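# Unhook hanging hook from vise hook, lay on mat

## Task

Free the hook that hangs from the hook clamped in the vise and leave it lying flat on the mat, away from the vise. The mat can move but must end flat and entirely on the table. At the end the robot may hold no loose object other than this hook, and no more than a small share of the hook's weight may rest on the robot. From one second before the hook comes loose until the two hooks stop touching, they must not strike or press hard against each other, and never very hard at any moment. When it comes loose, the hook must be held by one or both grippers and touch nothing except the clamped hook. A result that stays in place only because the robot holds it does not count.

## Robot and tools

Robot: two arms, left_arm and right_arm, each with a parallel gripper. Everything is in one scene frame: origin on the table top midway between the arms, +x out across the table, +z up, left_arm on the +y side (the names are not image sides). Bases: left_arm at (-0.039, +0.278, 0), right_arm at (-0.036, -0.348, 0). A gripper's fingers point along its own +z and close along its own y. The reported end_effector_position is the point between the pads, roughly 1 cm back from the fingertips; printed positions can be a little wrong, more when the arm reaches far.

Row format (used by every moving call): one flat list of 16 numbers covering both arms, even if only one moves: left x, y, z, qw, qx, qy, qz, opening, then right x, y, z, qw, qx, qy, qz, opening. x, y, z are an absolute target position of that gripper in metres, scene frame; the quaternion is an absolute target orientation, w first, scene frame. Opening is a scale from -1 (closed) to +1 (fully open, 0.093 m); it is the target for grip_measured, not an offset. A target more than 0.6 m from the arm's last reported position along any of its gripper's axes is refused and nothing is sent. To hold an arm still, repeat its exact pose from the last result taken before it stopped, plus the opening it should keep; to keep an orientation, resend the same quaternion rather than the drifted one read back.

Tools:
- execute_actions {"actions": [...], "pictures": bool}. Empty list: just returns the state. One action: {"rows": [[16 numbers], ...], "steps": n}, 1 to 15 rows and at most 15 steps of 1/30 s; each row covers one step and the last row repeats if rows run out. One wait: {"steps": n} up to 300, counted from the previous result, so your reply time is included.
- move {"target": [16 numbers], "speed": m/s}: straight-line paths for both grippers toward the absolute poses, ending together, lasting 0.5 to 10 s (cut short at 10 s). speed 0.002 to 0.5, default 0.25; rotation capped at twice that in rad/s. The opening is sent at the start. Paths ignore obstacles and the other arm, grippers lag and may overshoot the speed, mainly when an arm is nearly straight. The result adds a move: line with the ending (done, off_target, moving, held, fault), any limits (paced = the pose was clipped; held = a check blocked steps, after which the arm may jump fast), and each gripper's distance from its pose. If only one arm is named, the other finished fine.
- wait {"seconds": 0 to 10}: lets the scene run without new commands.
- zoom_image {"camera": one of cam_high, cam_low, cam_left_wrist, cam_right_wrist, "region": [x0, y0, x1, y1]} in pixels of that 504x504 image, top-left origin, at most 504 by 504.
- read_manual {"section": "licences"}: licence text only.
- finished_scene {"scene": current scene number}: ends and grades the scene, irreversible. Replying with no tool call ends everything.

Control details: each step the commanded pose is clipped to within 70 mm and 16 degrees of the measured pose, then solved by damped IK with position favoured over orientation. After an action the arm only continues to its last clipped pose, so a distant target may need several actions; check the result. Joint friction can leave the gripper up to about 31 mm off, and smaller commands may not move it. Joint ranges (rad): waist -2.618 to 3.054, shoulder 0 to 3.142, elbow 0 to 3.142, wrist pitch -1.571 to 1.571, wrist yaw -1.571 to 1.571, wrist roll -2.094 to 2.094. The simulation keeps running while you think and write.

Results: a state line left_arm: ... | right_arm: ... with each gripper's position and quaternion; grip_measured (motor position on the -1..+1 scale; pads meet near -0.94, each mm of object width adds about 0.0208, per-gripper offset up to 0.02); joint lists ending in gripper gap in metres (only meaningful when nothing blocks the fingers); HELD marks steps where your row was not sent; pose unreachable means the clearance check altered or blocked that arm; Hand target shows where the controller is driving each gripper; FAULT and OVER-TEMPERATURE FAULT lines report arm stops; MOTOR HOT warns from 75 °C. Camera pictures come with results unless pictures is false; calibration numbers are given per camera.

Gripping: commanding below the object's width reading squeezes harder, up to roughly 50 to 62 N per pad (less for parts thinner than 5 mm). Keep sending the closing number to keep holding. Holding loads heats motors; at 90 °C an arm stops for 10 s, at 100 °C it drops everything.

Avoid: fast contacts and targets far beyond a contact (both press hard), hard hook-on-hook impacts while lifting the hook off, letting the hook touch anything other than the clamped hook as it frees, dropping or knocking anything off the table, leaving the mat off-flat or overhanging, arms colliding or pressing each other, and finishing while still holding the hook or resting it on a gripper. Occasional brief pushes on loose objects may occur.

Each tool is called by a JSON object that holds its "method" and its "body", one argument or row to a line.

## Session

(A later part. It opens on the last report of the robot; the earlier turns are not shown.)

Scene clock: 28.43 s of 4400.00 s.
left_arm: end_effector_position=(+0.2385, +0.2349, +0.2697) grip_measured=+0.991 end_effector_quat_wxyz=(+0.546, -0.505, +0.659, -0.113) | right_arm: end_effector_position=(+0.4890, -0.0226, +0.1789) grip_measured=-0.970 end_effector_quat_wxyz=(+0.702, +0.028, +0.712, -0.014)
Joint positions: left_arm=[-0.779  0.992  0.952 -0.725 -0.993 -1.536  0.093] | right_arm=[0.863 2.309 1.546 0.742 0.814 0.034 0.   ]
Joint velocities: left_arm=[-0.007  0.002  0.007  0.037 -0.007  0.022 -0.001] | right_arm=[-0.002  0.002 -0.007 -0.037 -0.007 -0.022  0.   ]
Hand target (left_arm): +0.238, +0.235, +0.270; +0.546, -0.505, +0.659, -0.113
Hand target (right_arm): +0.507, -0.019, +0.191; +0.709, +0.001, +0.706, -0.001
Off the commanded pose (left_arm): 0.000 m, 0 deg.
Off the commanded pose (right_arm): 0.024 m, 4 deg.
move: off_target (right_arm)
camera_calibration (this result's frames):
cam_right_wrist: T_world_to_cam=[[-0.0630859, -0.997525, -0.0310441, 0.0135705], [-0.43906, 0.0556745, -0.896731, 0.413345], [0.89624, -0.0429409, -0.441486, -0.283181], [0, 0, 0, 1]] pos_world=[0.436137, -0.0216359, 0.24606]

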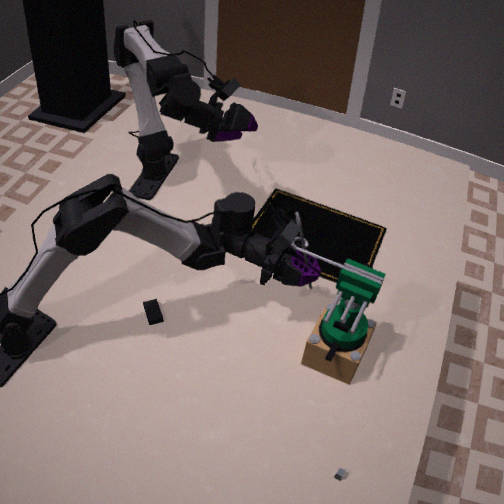

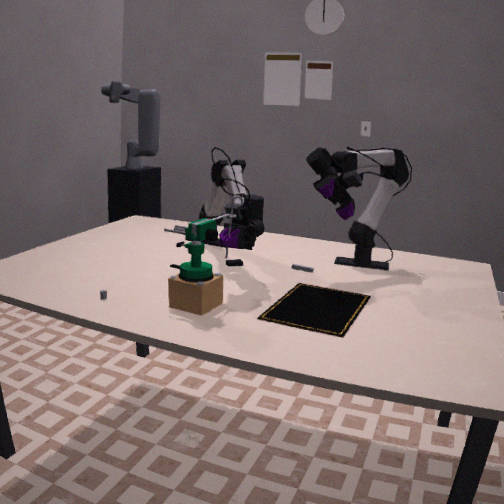

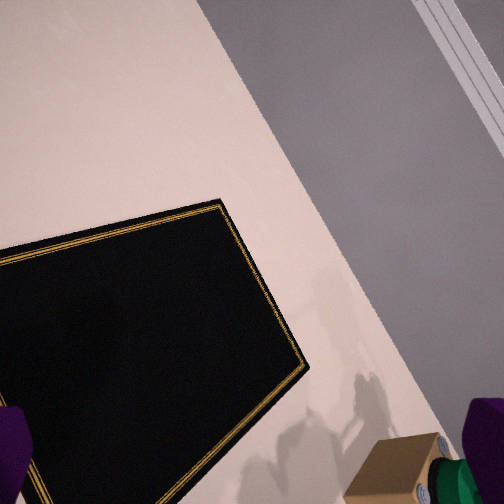

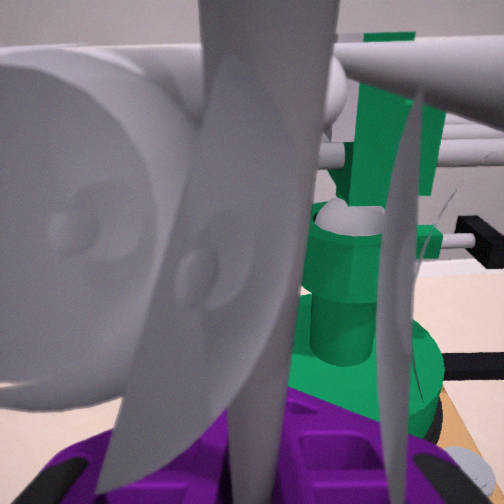

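{"method": "move", "body": {
  "target": [0.2385, 0.2349, 0.2697, 0.546, -0.505, 0.659, -0.113, 1, 0.44, -0.015, 0.19, 0.707, 0, 0.707, 0, -1],
  "speed": 0.03
}}

{"method": "zoom_image", "body": {
  "camera": "cam_high",
  "region": [260, 200, 360, 300]
}}

{"method": "zoom_image", "body": {
  "camera": "cam_low",
  "region": [200, 170, 290, 260]
}}

Scene clock: 32.97 s of 4400.00 s.
left_arm: end_effector_position=(+0.2385, +0.2349, +0.2697) grip_measured=+0.991 end_effector_quat_wxyz=(+0.546, -0.505, +0.659, -0.113) | right_arm: end_effector_position=(+0.4554, -0.0267, +0.1745) grip_measured=-0.970 end_effector_quat_wxyz=(+0.693, -0.002, +0.721, -0.018)
Joint positions: left_arm=[-0.779  0.992  0.952 -0.725 -0.993 -1.536  0.093] | right_arm=[0.898 2.203 1.369 0.778 0.812 0.012 0.   ]
Joint velocities: left_arm=[-0.012 -0.002  0.017  0.022 -0.066  0.007 -0.   ] | right_arm=[-0.017  0.012  0.002  0.007 -0.095 -0.051  0.   ]
Hand target (left_arm): +0.238, +0.235, +0.270; +0.546, -0.505, +0.659, -0.113
Hand target (right_arm): +0.441, -0.016, +0.189; +0.706, +0.000, +0.708, +0.000
Off the commanded pose (left_arm): 0.000 m, 0 deg.
Off the commanded pose (right_arm): 0.025 m, 3 deg.
move: off_target (right_arm)
camera_calibration (this result's frames):
cam_right_wrist: T_world_to_cam=[[-0.0268925, -0.999498, 0.016778, -0.0177153], [-0.463806, -0.00239249, -0.885933, 0.4027], [0.885528, -0.0316067, -0.463509, -0.246169], [0, 0, 0, 1]] pos_world=[0.404288, -0.0245235, 0.242961]

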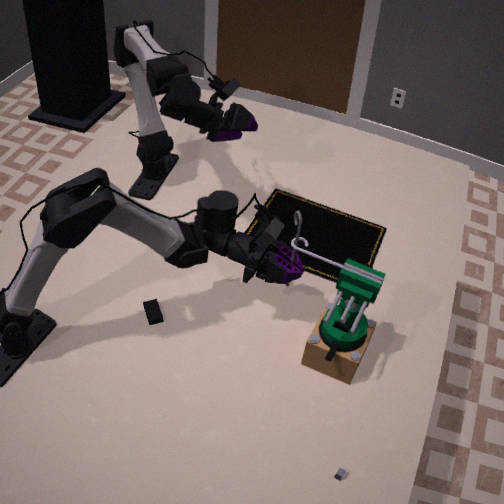

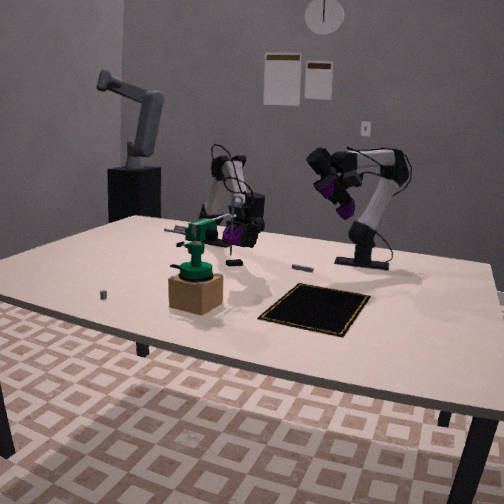

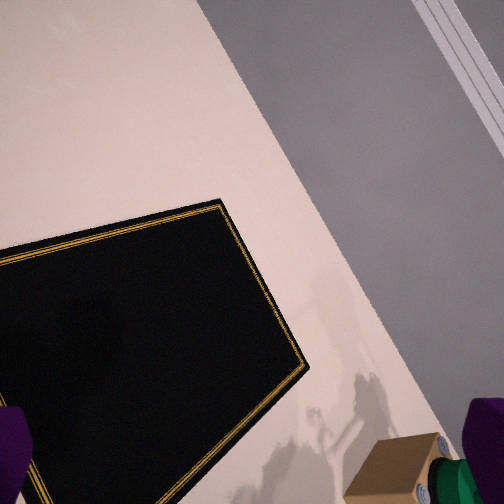

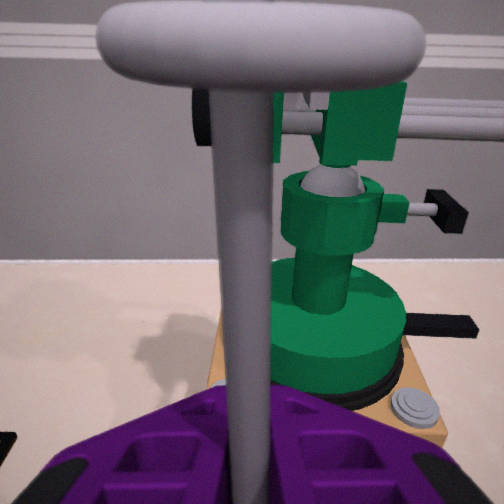

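Region (260, 200, 360, 300) of cam_high's 504x504 image, scaled by 5.040, with more detail than that image has.

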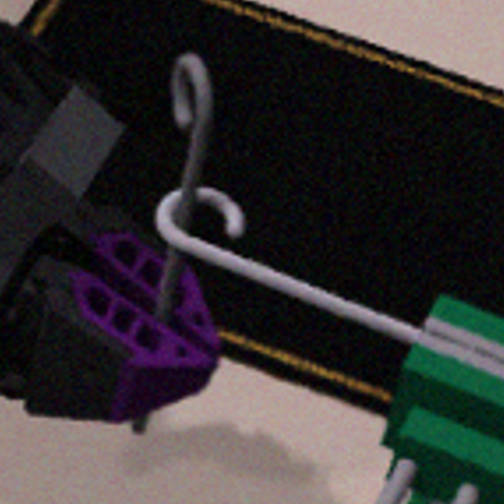

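Region (200, 170, 290, 260) of cam_low's 504x504 image, scaled by 5.600, with more detail than that image has.

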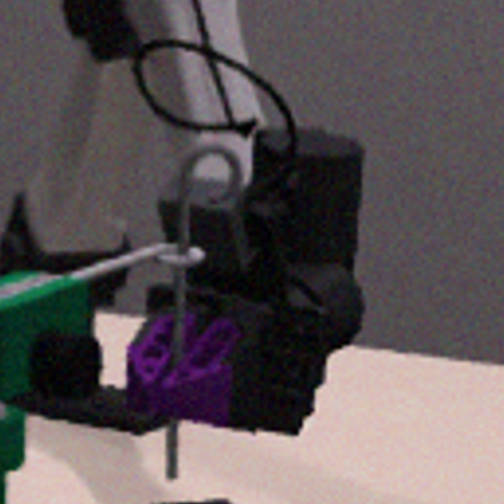

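{"method": "move", "body": {
  "target": [0.39, 0.025, 0.25, 0.681, 0.189, 0.681, -0.189, 0.5, 0.455, -0.02, 0.175, 0.693, 0, 0.721, -0.018, -1]
}}

Scene clock: 38.47 s of 4400.00 s.
left_arm: end_effector_position=(+0.3925, +0.0370, +0.2385) grip_measured=+0.501 end_effector_quat_wxyz=(+0.669, +0.166, +0.702, -0.179) | right_arm: end_effector_position=(+0.4578, -0.0341, +0.1735) grip_measured=-0.970 end_effector_quat_wxyz=(+0.691, +0.008, +0.722, -0.029)
Joint positions: left_arm=[-0.616  1.627  0.852  0.733 -0.025 -0.03   0.069] | right_arm=[0.89  2.203 1.369 0.772 0.832 0.016 0.   ]
Joint velocities: left_arm=[-0.012  0.002 -0.002 -0.007 -0.037  0.022  0.   ] | right_arm=[ 0.007  0.002  0.007  0.007  0.007 -0.022  0.   ]
Hand target (left_arm): +0.394, +0.026, +0.252; +0.681, +0.185, +0.683, -0.190
Hand target (right_arm): +0.454, -0.020, +0.175; +0.693, +0.000, +0.721, -0.018
Off the commanded pose (left_arm): 0.017 m, 4 deg.
Off the commanded pose (right_arm): 0.014 m, 2 deg.
move: off_target (left_arm, right_arm)
camera_calibration (this result's frames):
cam_left_wrist: T_world_to_cam=[[-0.474323, -0.880129, 0.0197424, 0.21266], [-0.415534, 0.204058, -0.886393, 0.411958], [0.776112, -0.42864, -0.462513, -0.0987307], [0, 0, 0, 1]] pos_world=[0.348678, 0.0607854, 0.315294]
cam_right_wrist: T_world_to_cam=[[-0.0551529, -0.998311, 0.018267, -0.0123092], [-0.466645, 0.00959785, -0.884392, 0.404337], [0.882723, -0.0573011, -0.466386, -0.24806], [0, 0, 0, 1]] pos_world=[0.406972, -0.0303833, 0.242126]

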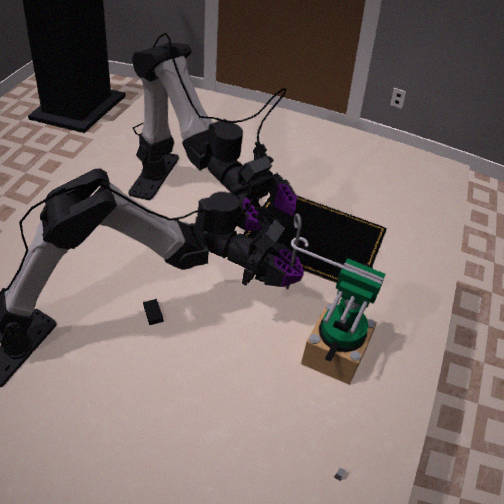

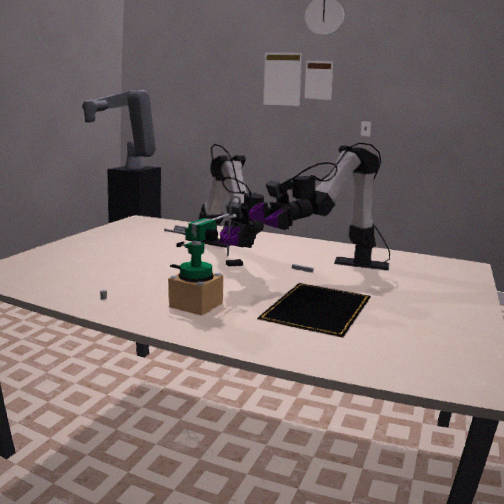

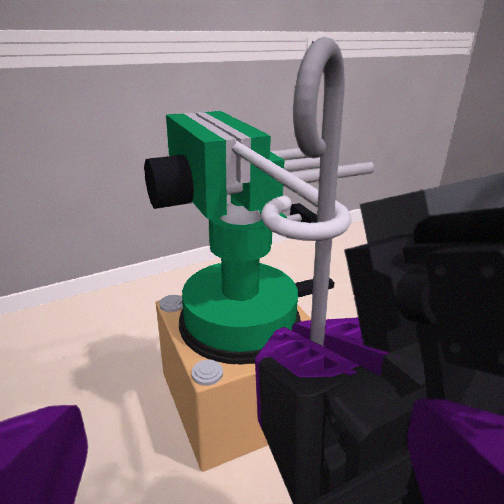

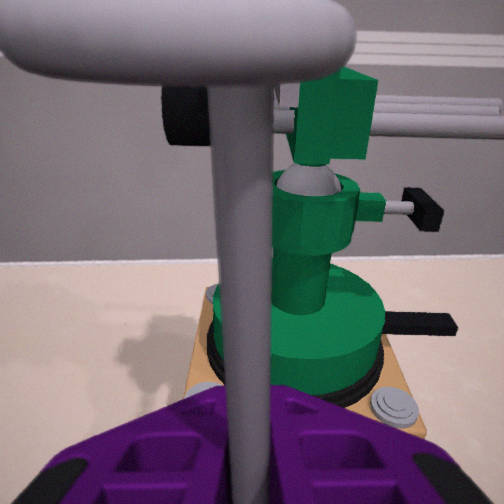

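{"method": "move", "body": {
  "target": [0.40, 0.075, 0.265, 0.612, 0.354, 0.612, -0.354, 0.3, 0.455, -0.02, 0.175, 0.693, 0, 0.721, -0.018, -1],
  "speed": 0.1
}}

{"method": "move", "body": {
  "target": [0.435, 0.015, 0.265, 0.612, 0.354, 0.612, -0.354, 0.3, 0.455, -0.02, 0.175, 0.693, 0, 0.721, -0.018, -1],
  "speed": 0.05
}}

Scene clock: 42.80 s of 4400.00 s.
left_arm: end_effector_position=(+0.3940, +0.0712, +0.2559) grip_measured=+0.302 end_effector_quat_wxyz=(+0.603, +0.351, +0.621, -0.358) | right_arm: end_effector_position=(+0.4563, -0.0319, +0.1732) grip_measured=-0.970 end_effector_quat_wxyz=(+0.691, +0.006, +0.722, -0.028)
Joint positions: left_arm=[-0.27   1.705  0.994  0.682  0.877 -0.     0.06 ] | right_arm=[0.894 2.203 1.369 0.77  0.832 0.016 0.   ]
Joint velocities: left_arm=[-0.017 -0.007 -0.002  0.022 -0.007  0.007 -0.001] | right_arm=[ 0.007 -0.017 -0.007  0.007 -0.037  0.037  0.   ]
Hand target (left_arm): +0.400, +0.074, +0.264; +0.612, +0.356, +0.613, -0.352
Hand target (right_arm): +0.455, -0.020, +0.175; +0.693, -0.000, +0.721, -0.018
Off the commanded pose (left_arm): 0.012 m, 2 deg.
Off the commanded pose (right_arm): 0.012 m, 1 deg.
move: off_target (left_arm, right_arm)
camera_calibration (this result's frames):
cam_left_wrist: T_world_to_cam=[[-0.867818, -0.496728, 0.0123466, 0.372759], [-0.22874, 0.377319, -0.89739, 0.337895], [0.4411, -0.781595, -0.441066, 0.0744968], [0, 0, 0, 1]] pos_world=[0.367917, 0.115892, 0.331479]
cam_right_wrist: T_world_to_cam=[[-0.0505621, -0.998533, 0.0193987, -0.01244], [-0.467639, 0.00650794, -0.883896, 0.403653], [0.882472, -0.0537632, -0.467281, -0.246397], [0, 0, 0, 1]] pos_world=[0.405574, -0.0282958, 0.241892]

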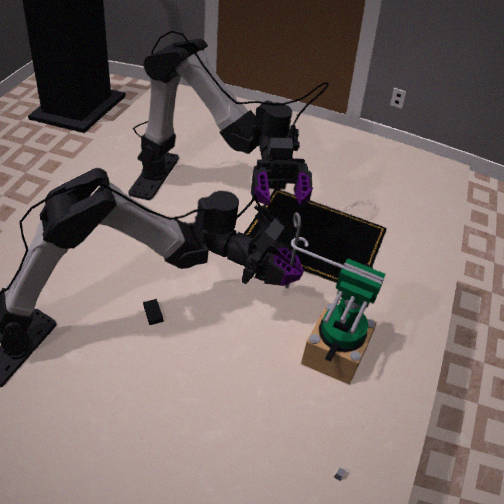

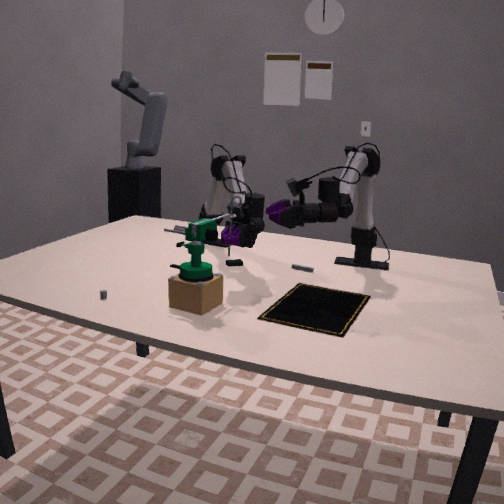

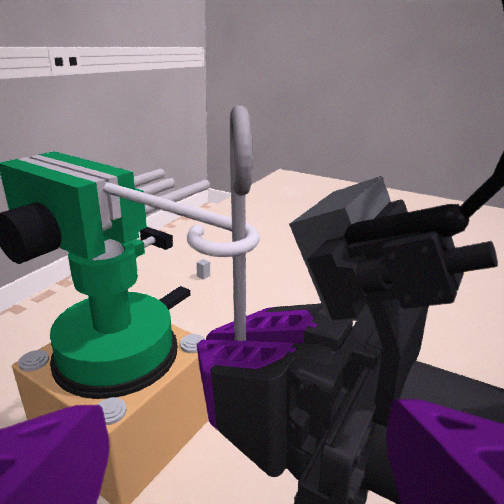

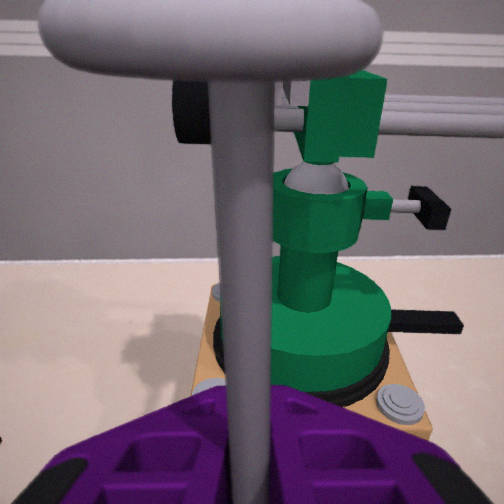

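Scene clock: 44.47 s of 4400.00 s.
left_arm: end_effector_position=(+0.4310, +0.0257, +0.2569) grip_measured=+0.302 end_effector_quat_wxyz=(+0.604, +0.353, +0.619, -0.357) | right_arm: end_effector_position=(+0.4565, -0.0327, +0.1731) grip_measured=-0.970 end_effector_quat_wxyz=(+0.691, +0.009, +0.722, -0.027)
Joint positions: left_arm=[-0.366  1.867  1.198  0.647  0.783 -0.     0.06 ] | right_arm=[0.893 2.203 1.369 0.769 0.835 0.021 0.   ]
Joint velocities: left_arm=[-0.002  0.002  0.007 -0.051  0.007  0.007 -0.001] | right_arm=[ 0.007 -0.007 -0.002 -0.051 -0.022  0.022  0.   ]
Hand target (left_arm): +0.435, +0.016, +0.266; +0.612, +0.353, +0.612, -0.355
Hand target (right_arm): +0.454, -0.020, +0.175; +0.693, -0.000, +0.721, -0.018
Off the commanded pose (left_arm): 0.014 m, 1 deg.
Off the commanded pose (right_arm): 0.013 m, 2 deg.
move: off_target (left_arm, right_arm)
camera_calibration (this result's frames):
cam_left_wrist: T_world_to_cam=[[-0.868836, -0.495057, 0.0065479, 0.384191], [-0.222542, 0.378683, -0.898373, 0.361993], [0.442266, -0.781996, -0.439184, 0.0220351], [0, 0, 0, 1]] pos_world=[0.404612, 0.0703472, 0.332366]
cam_right_wrist: T_world_to_cam=[[-0.0542129, -0.998421, 0.0147455, -0.0107811], [-0.467737, 0.0123451, -0.883781, 0.403867], [0.882203, -0.0548094, -0.467668, -0.246531], [0, 0, 0, 1]] pos_world=[0.40581, -0.029262, 0.241795]

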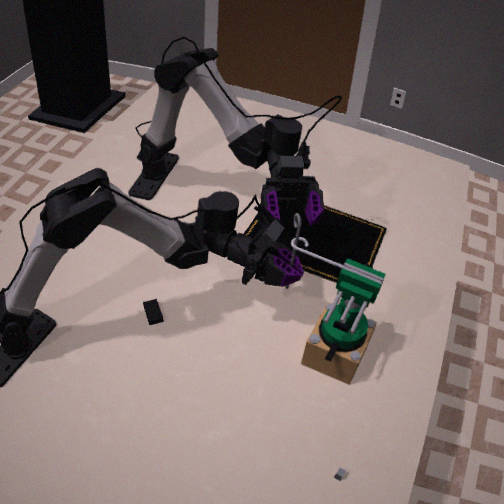

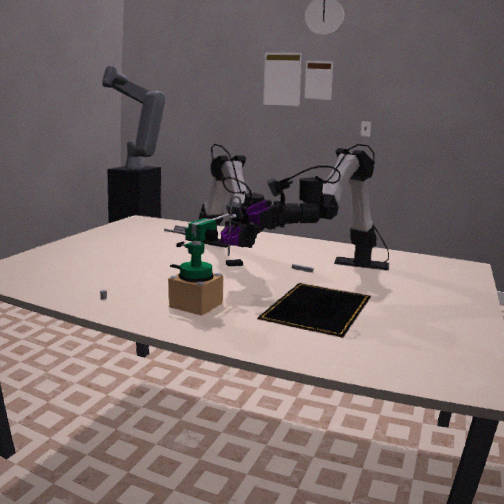

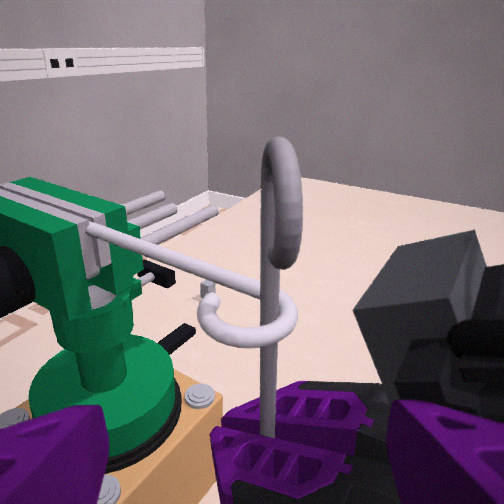

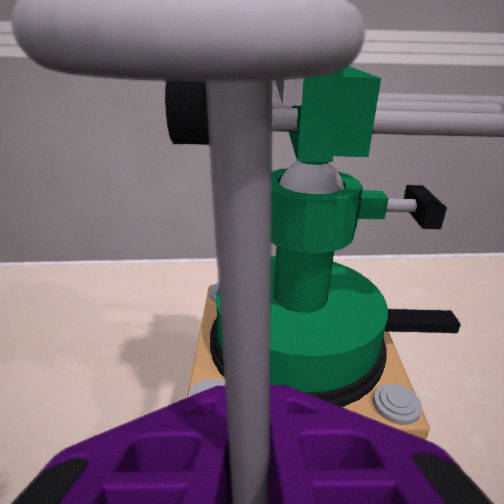

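{"method": "move", "body": {
  "target": [0.452, -0.035, 0.272, 0.612, 0.354, 0.612, -0.354, 0.3, 0.455, -0.02, 0.175, 0.693, 0, 0.721, -0.018, -1],
  "speed": 0.04
}}

Scene clock: 47.57 s of 4400.00 s.
left_arm: end_effector_position=(+0.4452, +0.0111, +0.2575) grip_measured=+0.302 end_effector_quat_wxyz=(+0.590, +0.352, +0.630, -0.362) | right_arm: end_effector_position=(+0.4692, -0.0425, +0.1729) grip_measured=-0.970 end_effector_quat_wxyz=(+0.687, +0.010, +0.726, -0.022)
Joint positions: left_arm=[-0.389  1.922  1.305  0.558  0.768 -0.     0.06 ] | right_arm=[0.857 2.203 1.381 0.745 0.792 0.038 0.   ]
Joint velocities: left_arm=[-0.017 -0.002  0.007 -0.066  0.037  0.037 -0.   ] | right_arm=[-0.007 -0.027  0.007  0.007  0.066  0.022  0.   ]
Hand target (left_arm): +0.444, -0.030, +0.273; +0.612, +0.353, +0.611, -0.358
Hand target (right_arm): +0.455, -0.021, +0.175; +0.692, +0.000, +0.721, -0.017
Off the commanded pose (left_arm): 0.049 m, 3 deg.
Off the commanded pose (right_arm): 0.027 m, 2 deg.
move: off_target (left_arm, right_arm)
camera_calibration (this result's frames):
cam_left_wrist: T_world_to_cam=[[-0.871944, -0.488606, 0.0312655, 0.384227], [-0.25022, 0.389821, -0.886245, 0.38031], [0.420836, -0.780579, -0.462161, 0.0200379], [0, 0, 0, 1]] pos_world=[0.421753, 0.0551239, 0.334296]
cam_right_wrist: T_world_to_cam=[[-0.0481601, -0.998825, 0.00544562, -0.0211088], [-0.47699, 0.0182081, -0.87872, 0.413471], [0.877588, -0.0449168, -0.477307, -0.254108], [0, 0, 0, 1]] pos_world=[0.419208, -0.0400262, 0.242153]

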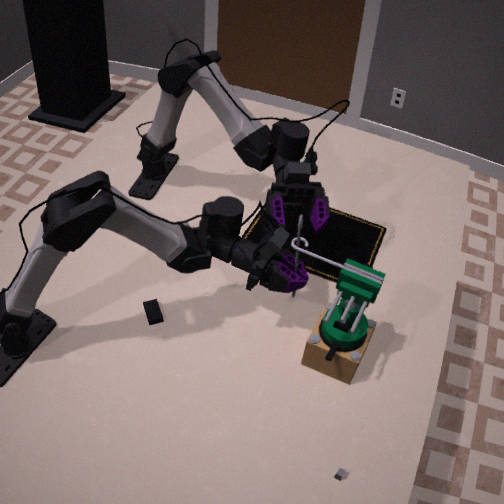

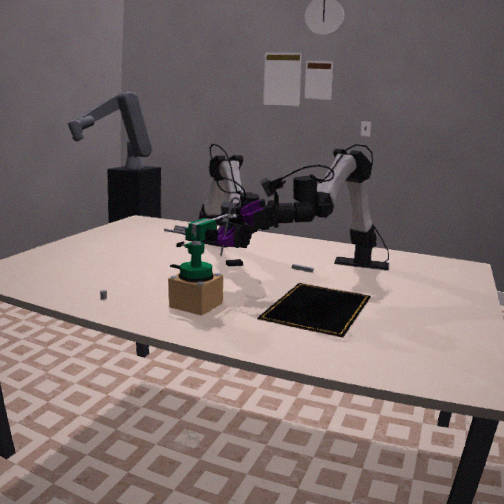

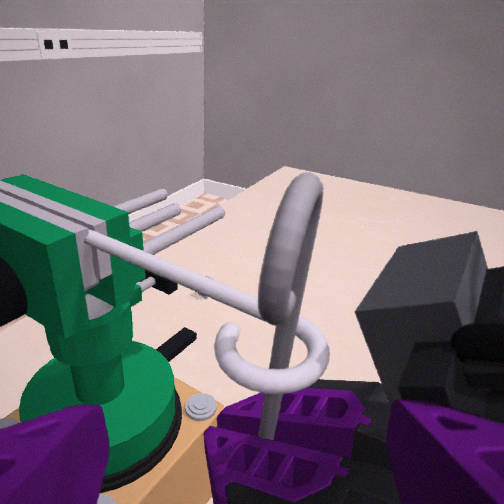

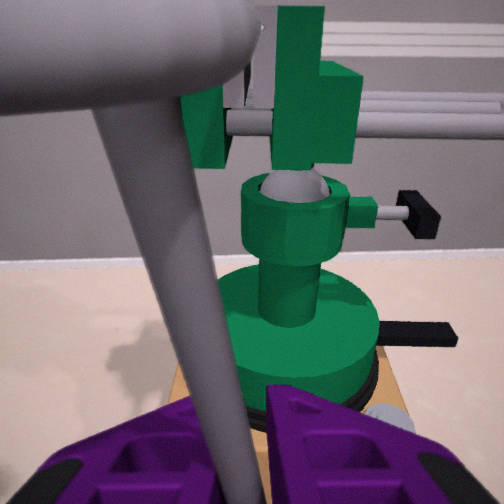

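{"method": "move", "body": {
  "target": [0.42, 0.12, 0.25, 0.612, 0.354, 0.612, -0.354, 0.3, 0.455, -0.015, 0.14, 0.7, 0, 0.71, 0, -1],
  "speed": 0.05
}}

{"method": "move", "body": {
  "target": [0.42, 0.12, 0.25, 0.612, 0.354, 0.612, -0.354, 0.3, 0.455, -0.015, 0.14, 0.7, 0, 0.71, 0, 0.5]
}}

{"method": "move", "body": {
  "target": [0.455, 0.10, 0.09, 0.5, 0.5, 0.5, -0.5, 0.2, 0.25, -0.2, 0.2, 0.7, 0, 0.71, 0, 0.5]
}}

Scene clock: 51.60 s of 4400.00 s.
left_arm: end_effector_position=(+0.4248, +0.1154, +0.2427) grip_measured=+0.302 end_effector_quat_wxyz=(+0.602, +0.349, +0.622, -0.358) | right_arm: end_effector_position=(+0.4654, -0.0251, +0.1612) grip_measured=-0.970 end_effector_quat_wxyz=(+0.711, +0.016, +0.703, +0.007)
Joint positions: left_arm=[-0.142  1.819  1.077  0.709  1.005  0.003  0.06 ] | right_arm=[0.882 2.284 1.382 0.919 0.785 0.02  0.   ]
Joint velocities: left_arm=[-0.007 -0.012  0.007  0.037 -0.022  0.066  0.   ] | right_arm=[ 0.007  0.012 -0.002 -0.022  0.051  0.066  0.   ]
Hand target (left_arm): +0.419, +0.119, +0.249; +0.611, +0.356, +0.613, -0.353
Hand target (right_arm): +0.455, -0.015, +0.141; +0.702, -0.000, +0.712, -0.000
Off the commanded pose (left_arm): 0.010 m, 2 deg.
Off the commanded pose (right_arm): 0.026 m, 2 deg.
move: off_target (right_arm)
camera_calibration (this result's frames):
cam_left_wrist: T_world_to_cam=[[-0.867402, -0.497366, 0.0155107, 0.420705], [-0.231487, 0.375727, -0.897353, 0.317808], [0.440485, -0.781957, -0.44104, 0.0899145], [0, 0, 0, 1]] pos_world=[0.398882, 0.160144, 0.318317]
cam_right_wrist: T_world_to_cam=[[-0.0148413, -0.998912, -0.0442208, -0.0113771], [-0.417586, 0.0463763, -0.907453, 0.378752], [0.908516, 0.00499818, -0.41782, -0.278261], [0, 0, 0, 1]] pos_world=[0.410797, -0.027539, 0.226934]

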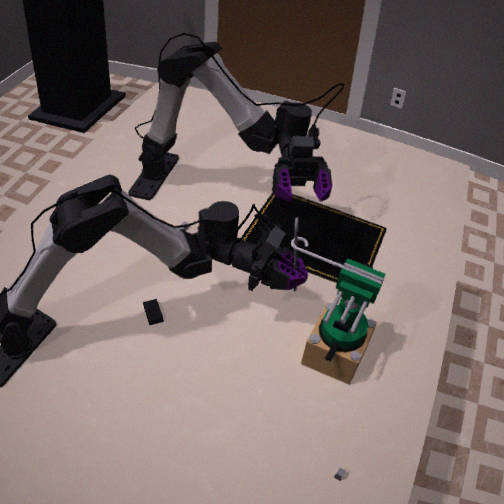

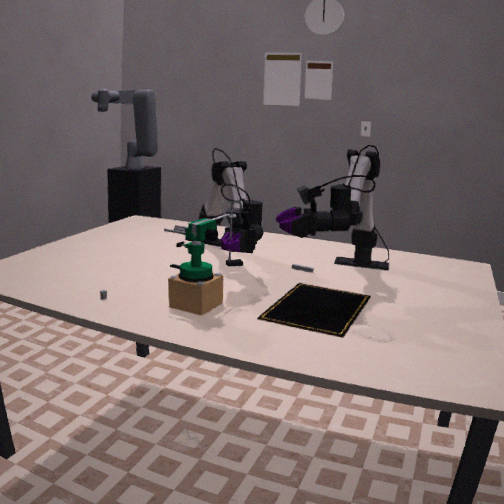

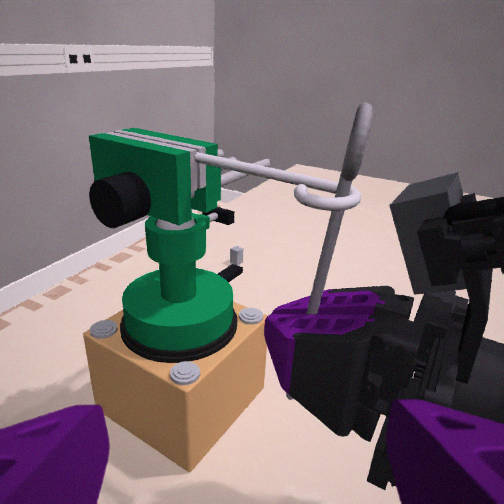

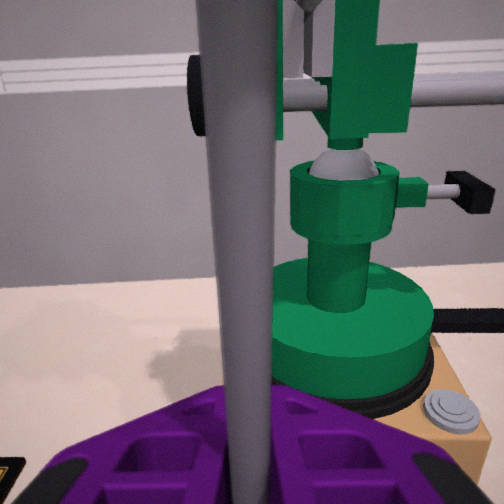

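Scene clock: 52.47 s of 4400.00 s.
left_arm: end_effector_position=(+0.4242, +0.1150, +0.2442) grip_measured=+0.302 end_effector_quat_wxyz=(+0.604, +0.352, +0.618, -0.358) | right_arm: end_effector_position=(+0.4587, -0.0152, +0.1555) grip_measured=+0.497 end_effector_quat_wxyz=(+0.709, +0.008, +0.705, +0.010)
Joint positions: left_arm=[-0.142  1.819  1.077  0.717  1.009  0.003  0.06 ] | right_arm=[0.903 2.295 1.382 0.92  0.791 0.02  0.069]
Joint velocities: left_arm=[-0.017  0.012 -0.017 -0.022  0.037 -0.037 -0.002] | right_arm=[ 0.007 -0.002 -0.017 -0.051 -0.037 -0.051  0.   ]
Hand target (left_arm): +0.420, +0.120, +0.250; +0.612, +0.354, +0.612, -0.354
Hand target (right_arm): +0.455, -0.015, +0.140; +0.702, -0.000, +0.712, +0.000
Off the commanded pose (left_arm): 0.009 m, 1 deg.
Off the commanded pose (right_arm): 0.016 m, 2 deg.
move: off_target (right_arm)
camera_calibration (this result's frames):
cam_left_wrist: T_world_to_cam=[[-0.869584, -0.493717, 0.00815219, 0.422313], [-0.222039, 0.376225, -0.899529, 0.315581], [0.441046, -0.784027, -0.436784, 0.0894933], [0, 0, 0, 1]] pos_world=[0.397838, 0.159939, 0.319521]
cam_right_wrist: T_world_to_cam=[[0.000116542, -0.999307, -0.0372255, -0.00975069], [-0.424609, 0.0336536, -0.904751, 0.372889], [0.905377, 0.0159117, -0.424311, -0.272024], [0, 0, 0, 1]] pos_world=[0.404618, -0.0179646, 0.221585]

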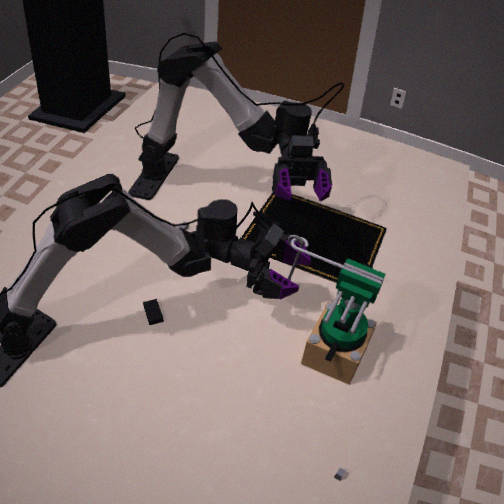

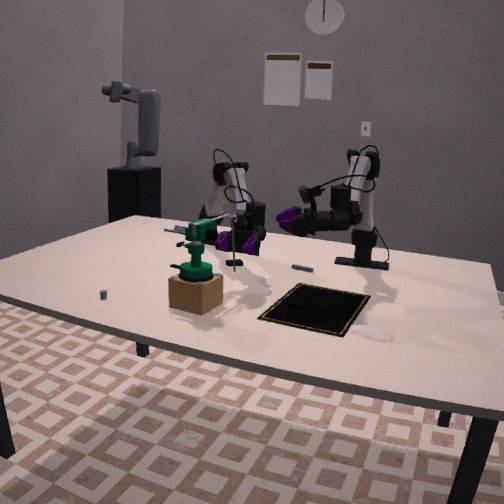

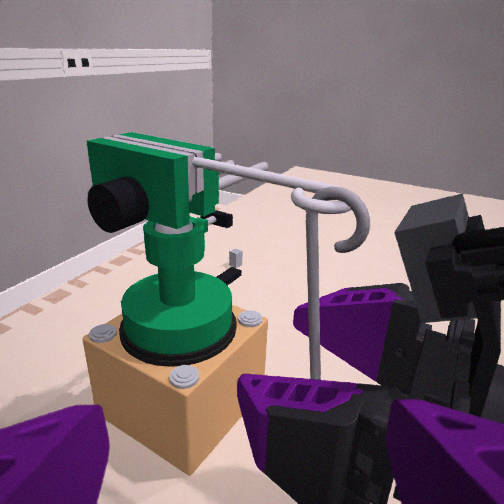

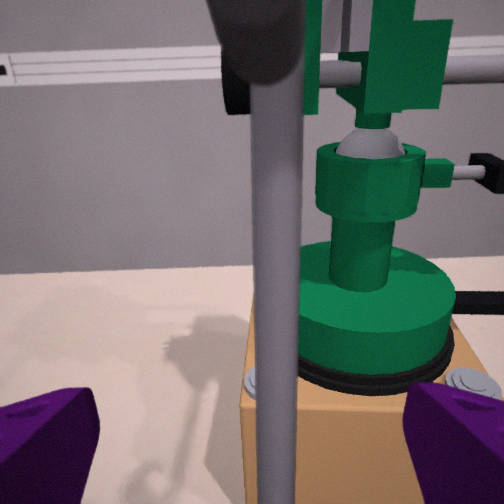

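Scene clock: 54.37 s of 4400.00 s.
left_arm: end_effector_position=(+0.4527, +0.0957, +0.0784) grip_measured=+0.202 end_effector_quat_wxyz=(+0.486, +0.487, +0.515, -0.512) | right_arm: end_effector_position=(+0.2559, -0.2000, +0.2018) grip_measured=+0.497 end_effector_quat_wxyz=(+0.706, +0.005, +0.708, +0.004)
Joint positions: left_arm=[-0.126  2.532  1.525  0.867  1.541  0.087  0.055] | right_arm=[0.984 1.184 0.281 0.897 0.876 0.016 0.069]
Joint velocities: left_arm=[ 0.002  0.007  0.022  0.066  0.022 -0.037 -0.001] | right_arm=[-0.017 -0.012 -0.017 -0.11   0.007 -0.051  0.   ]
Hand target (left_arm): +0.458, +0.099, +0.089; +0.500, +0.500, +0.501, -0.499
Hand target (right_arm): +0.251, -0.202, +0.197; +0.702, +0.000, +0.712, -0.000
Off the commanded pose (left_arm): 0.013 m, 3 deg.
Off the commanded pose (right_arm): 0.006 m, 1 deg.
move: off_target (left_arm)
camera_calibration (this result's frames):
cam_left_wrist: T_world_to_cam=[[-0.999021, -0.000157729, 0.0442275, 0.447421], [-0.0400214, 0.428857, -0.902486, 0.092836], [-0.0188249, -0.903373, -0.428443, 0.20832], [0, 0, 0, 1]] pos_world=[0.45462, 0.148448, 0.153248]
cam_right_wrist: T_world_to_cam=[[-0.00434011, -0.999709, -0.0237297, -0.194376], [-0.432146, 0.0232747, -0.901503, 0.334076], [0.901793, 0.00634207, -0.432121, -0.0652588], [0, 0, 0, 1]] pos_world=[0.202376, -0.201681, 0.268358]

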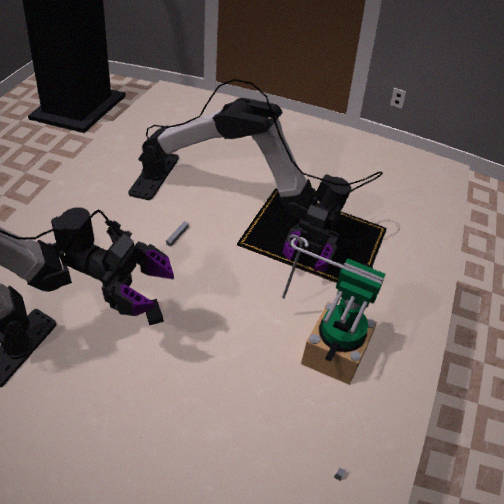

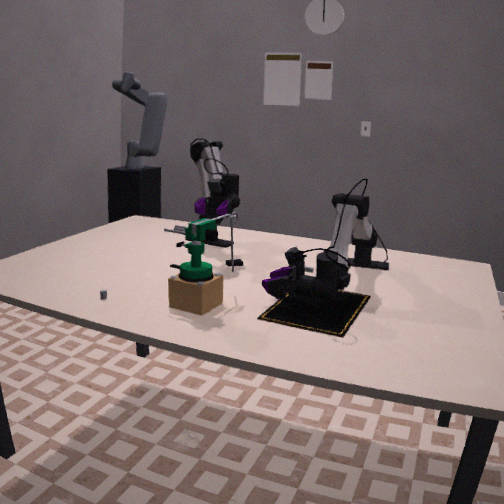

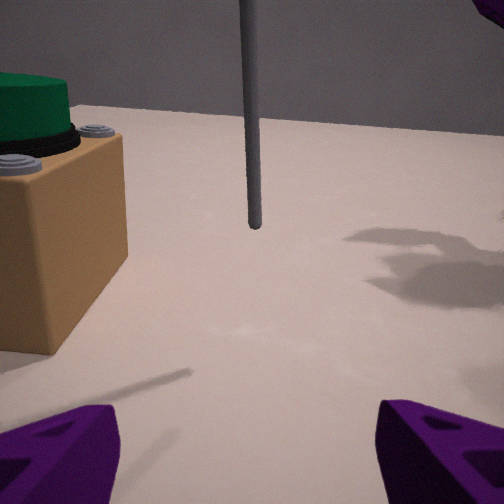

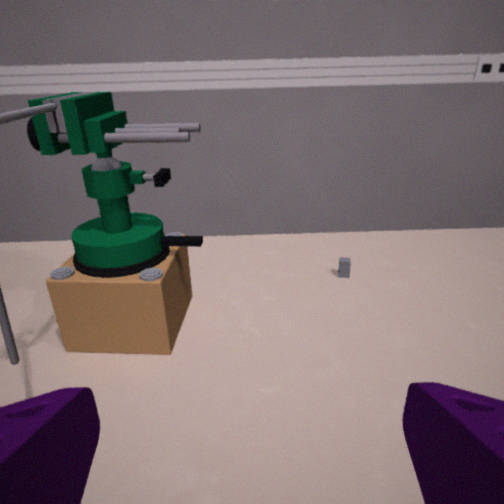

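{"method": "move", "body": {
  "target": [0.455, -0.03, 0.105, 0.561, 0.431, 0.561, -0.431, 0.2, 0.25, -0.2, 0.2, 0.7, 0, 0.71, 0, 0.5],
  "speed": 0.1
}}

Scene clock: 57.27 s of 4400.00 s.
left_arm: end_effector_position=(+0.4587, -0.0288, +0.0983) grip_measured=+0.202 end_effector_quat_wxyz=(+0.556, +0.429, +0.564, -0.435) | right_arm: end_effector_position=(+0.2535, -0.1993, +0.2004) grip_measured=+0.497 end_effector_quat_wxyz=(+0.703, +0.001, +0.711, -0.000)
Joint positions: left_arm=[-0.404  2.464  1.433  1.023  1.009 -0.007  0.055] | right_arm=[0.996 1.174 0.281 0.874 0.889 0.016 0.069]
Joint velocities: left_arm=[ 0.002 -0.007  0.022  0.007 -0.051  0.066 -0.   ] | right_arm=[-0.007 -0.002  0.017 -0.051 -0.007  0.007  0.001]
Hand target (left_arm): +0.456, -0.030, +0.107; +0.562, +0.429, +0.559, -0.433
Hand target (right_arm): +0.250, -0.200, +0.200; +0.702, -0.000, +0.712, +0.000
Off the commanded pose (left_arm): 0.008 m, 1 deg.
Off the commanded pose (right_arm): 0.004 m, 0 deg.
move: done
camera_calibration (this result's frames):
cam_left_wrist: T_world_to_cam=[[-0.968014, -0.250862, 0.00417515, 0.43503], [-0.111252, 0.414261, -0.903333, 0.196747], [0.224882, -0.874903, -0.428919, -0.0064892], [0, 0, 0, 1]] pos_world=[0.444463, 0.0219503, 0.173129]
cam_right_wrist: T_world_to_cam=[[-0.00449455, -0.999901, -0.0132976, -0.195748], [-0.439684, 0.0139194, -0.898044, 0.331122], [0.898141, 0.00181045, -0.439704, -0.0621325], [0, 0, 0, 1]] pos_world=[0.200513, -0.200225, 0.267439]

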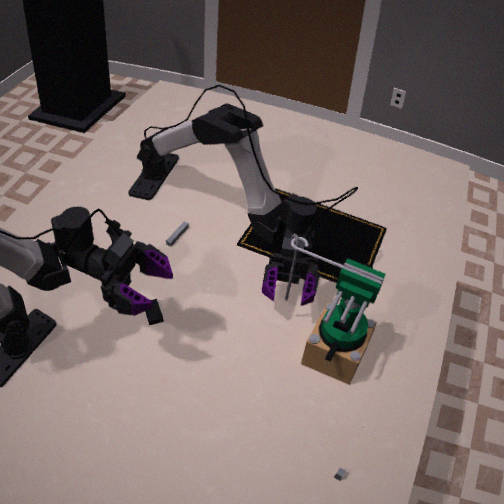

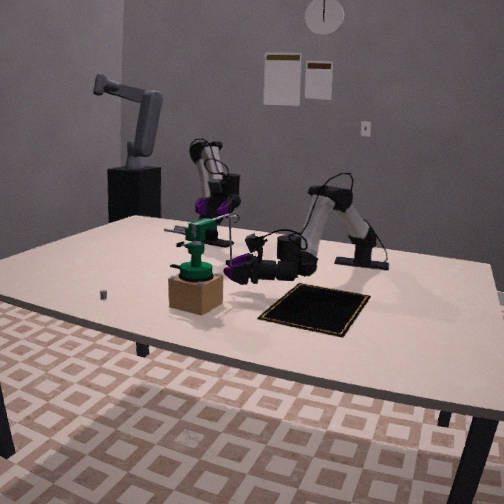

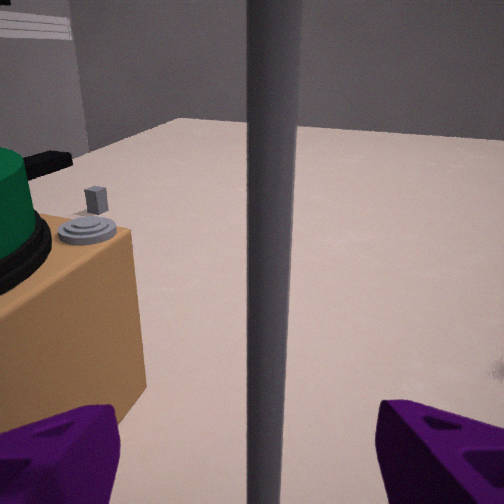

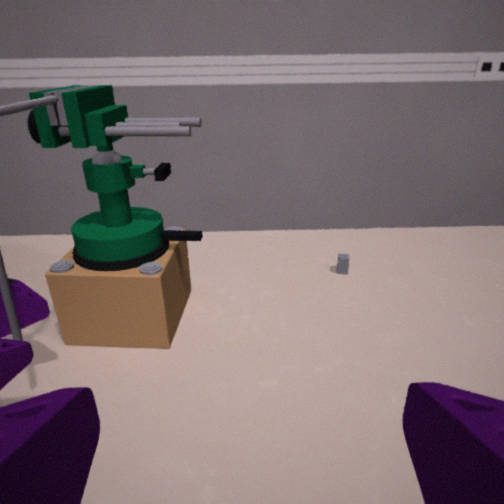

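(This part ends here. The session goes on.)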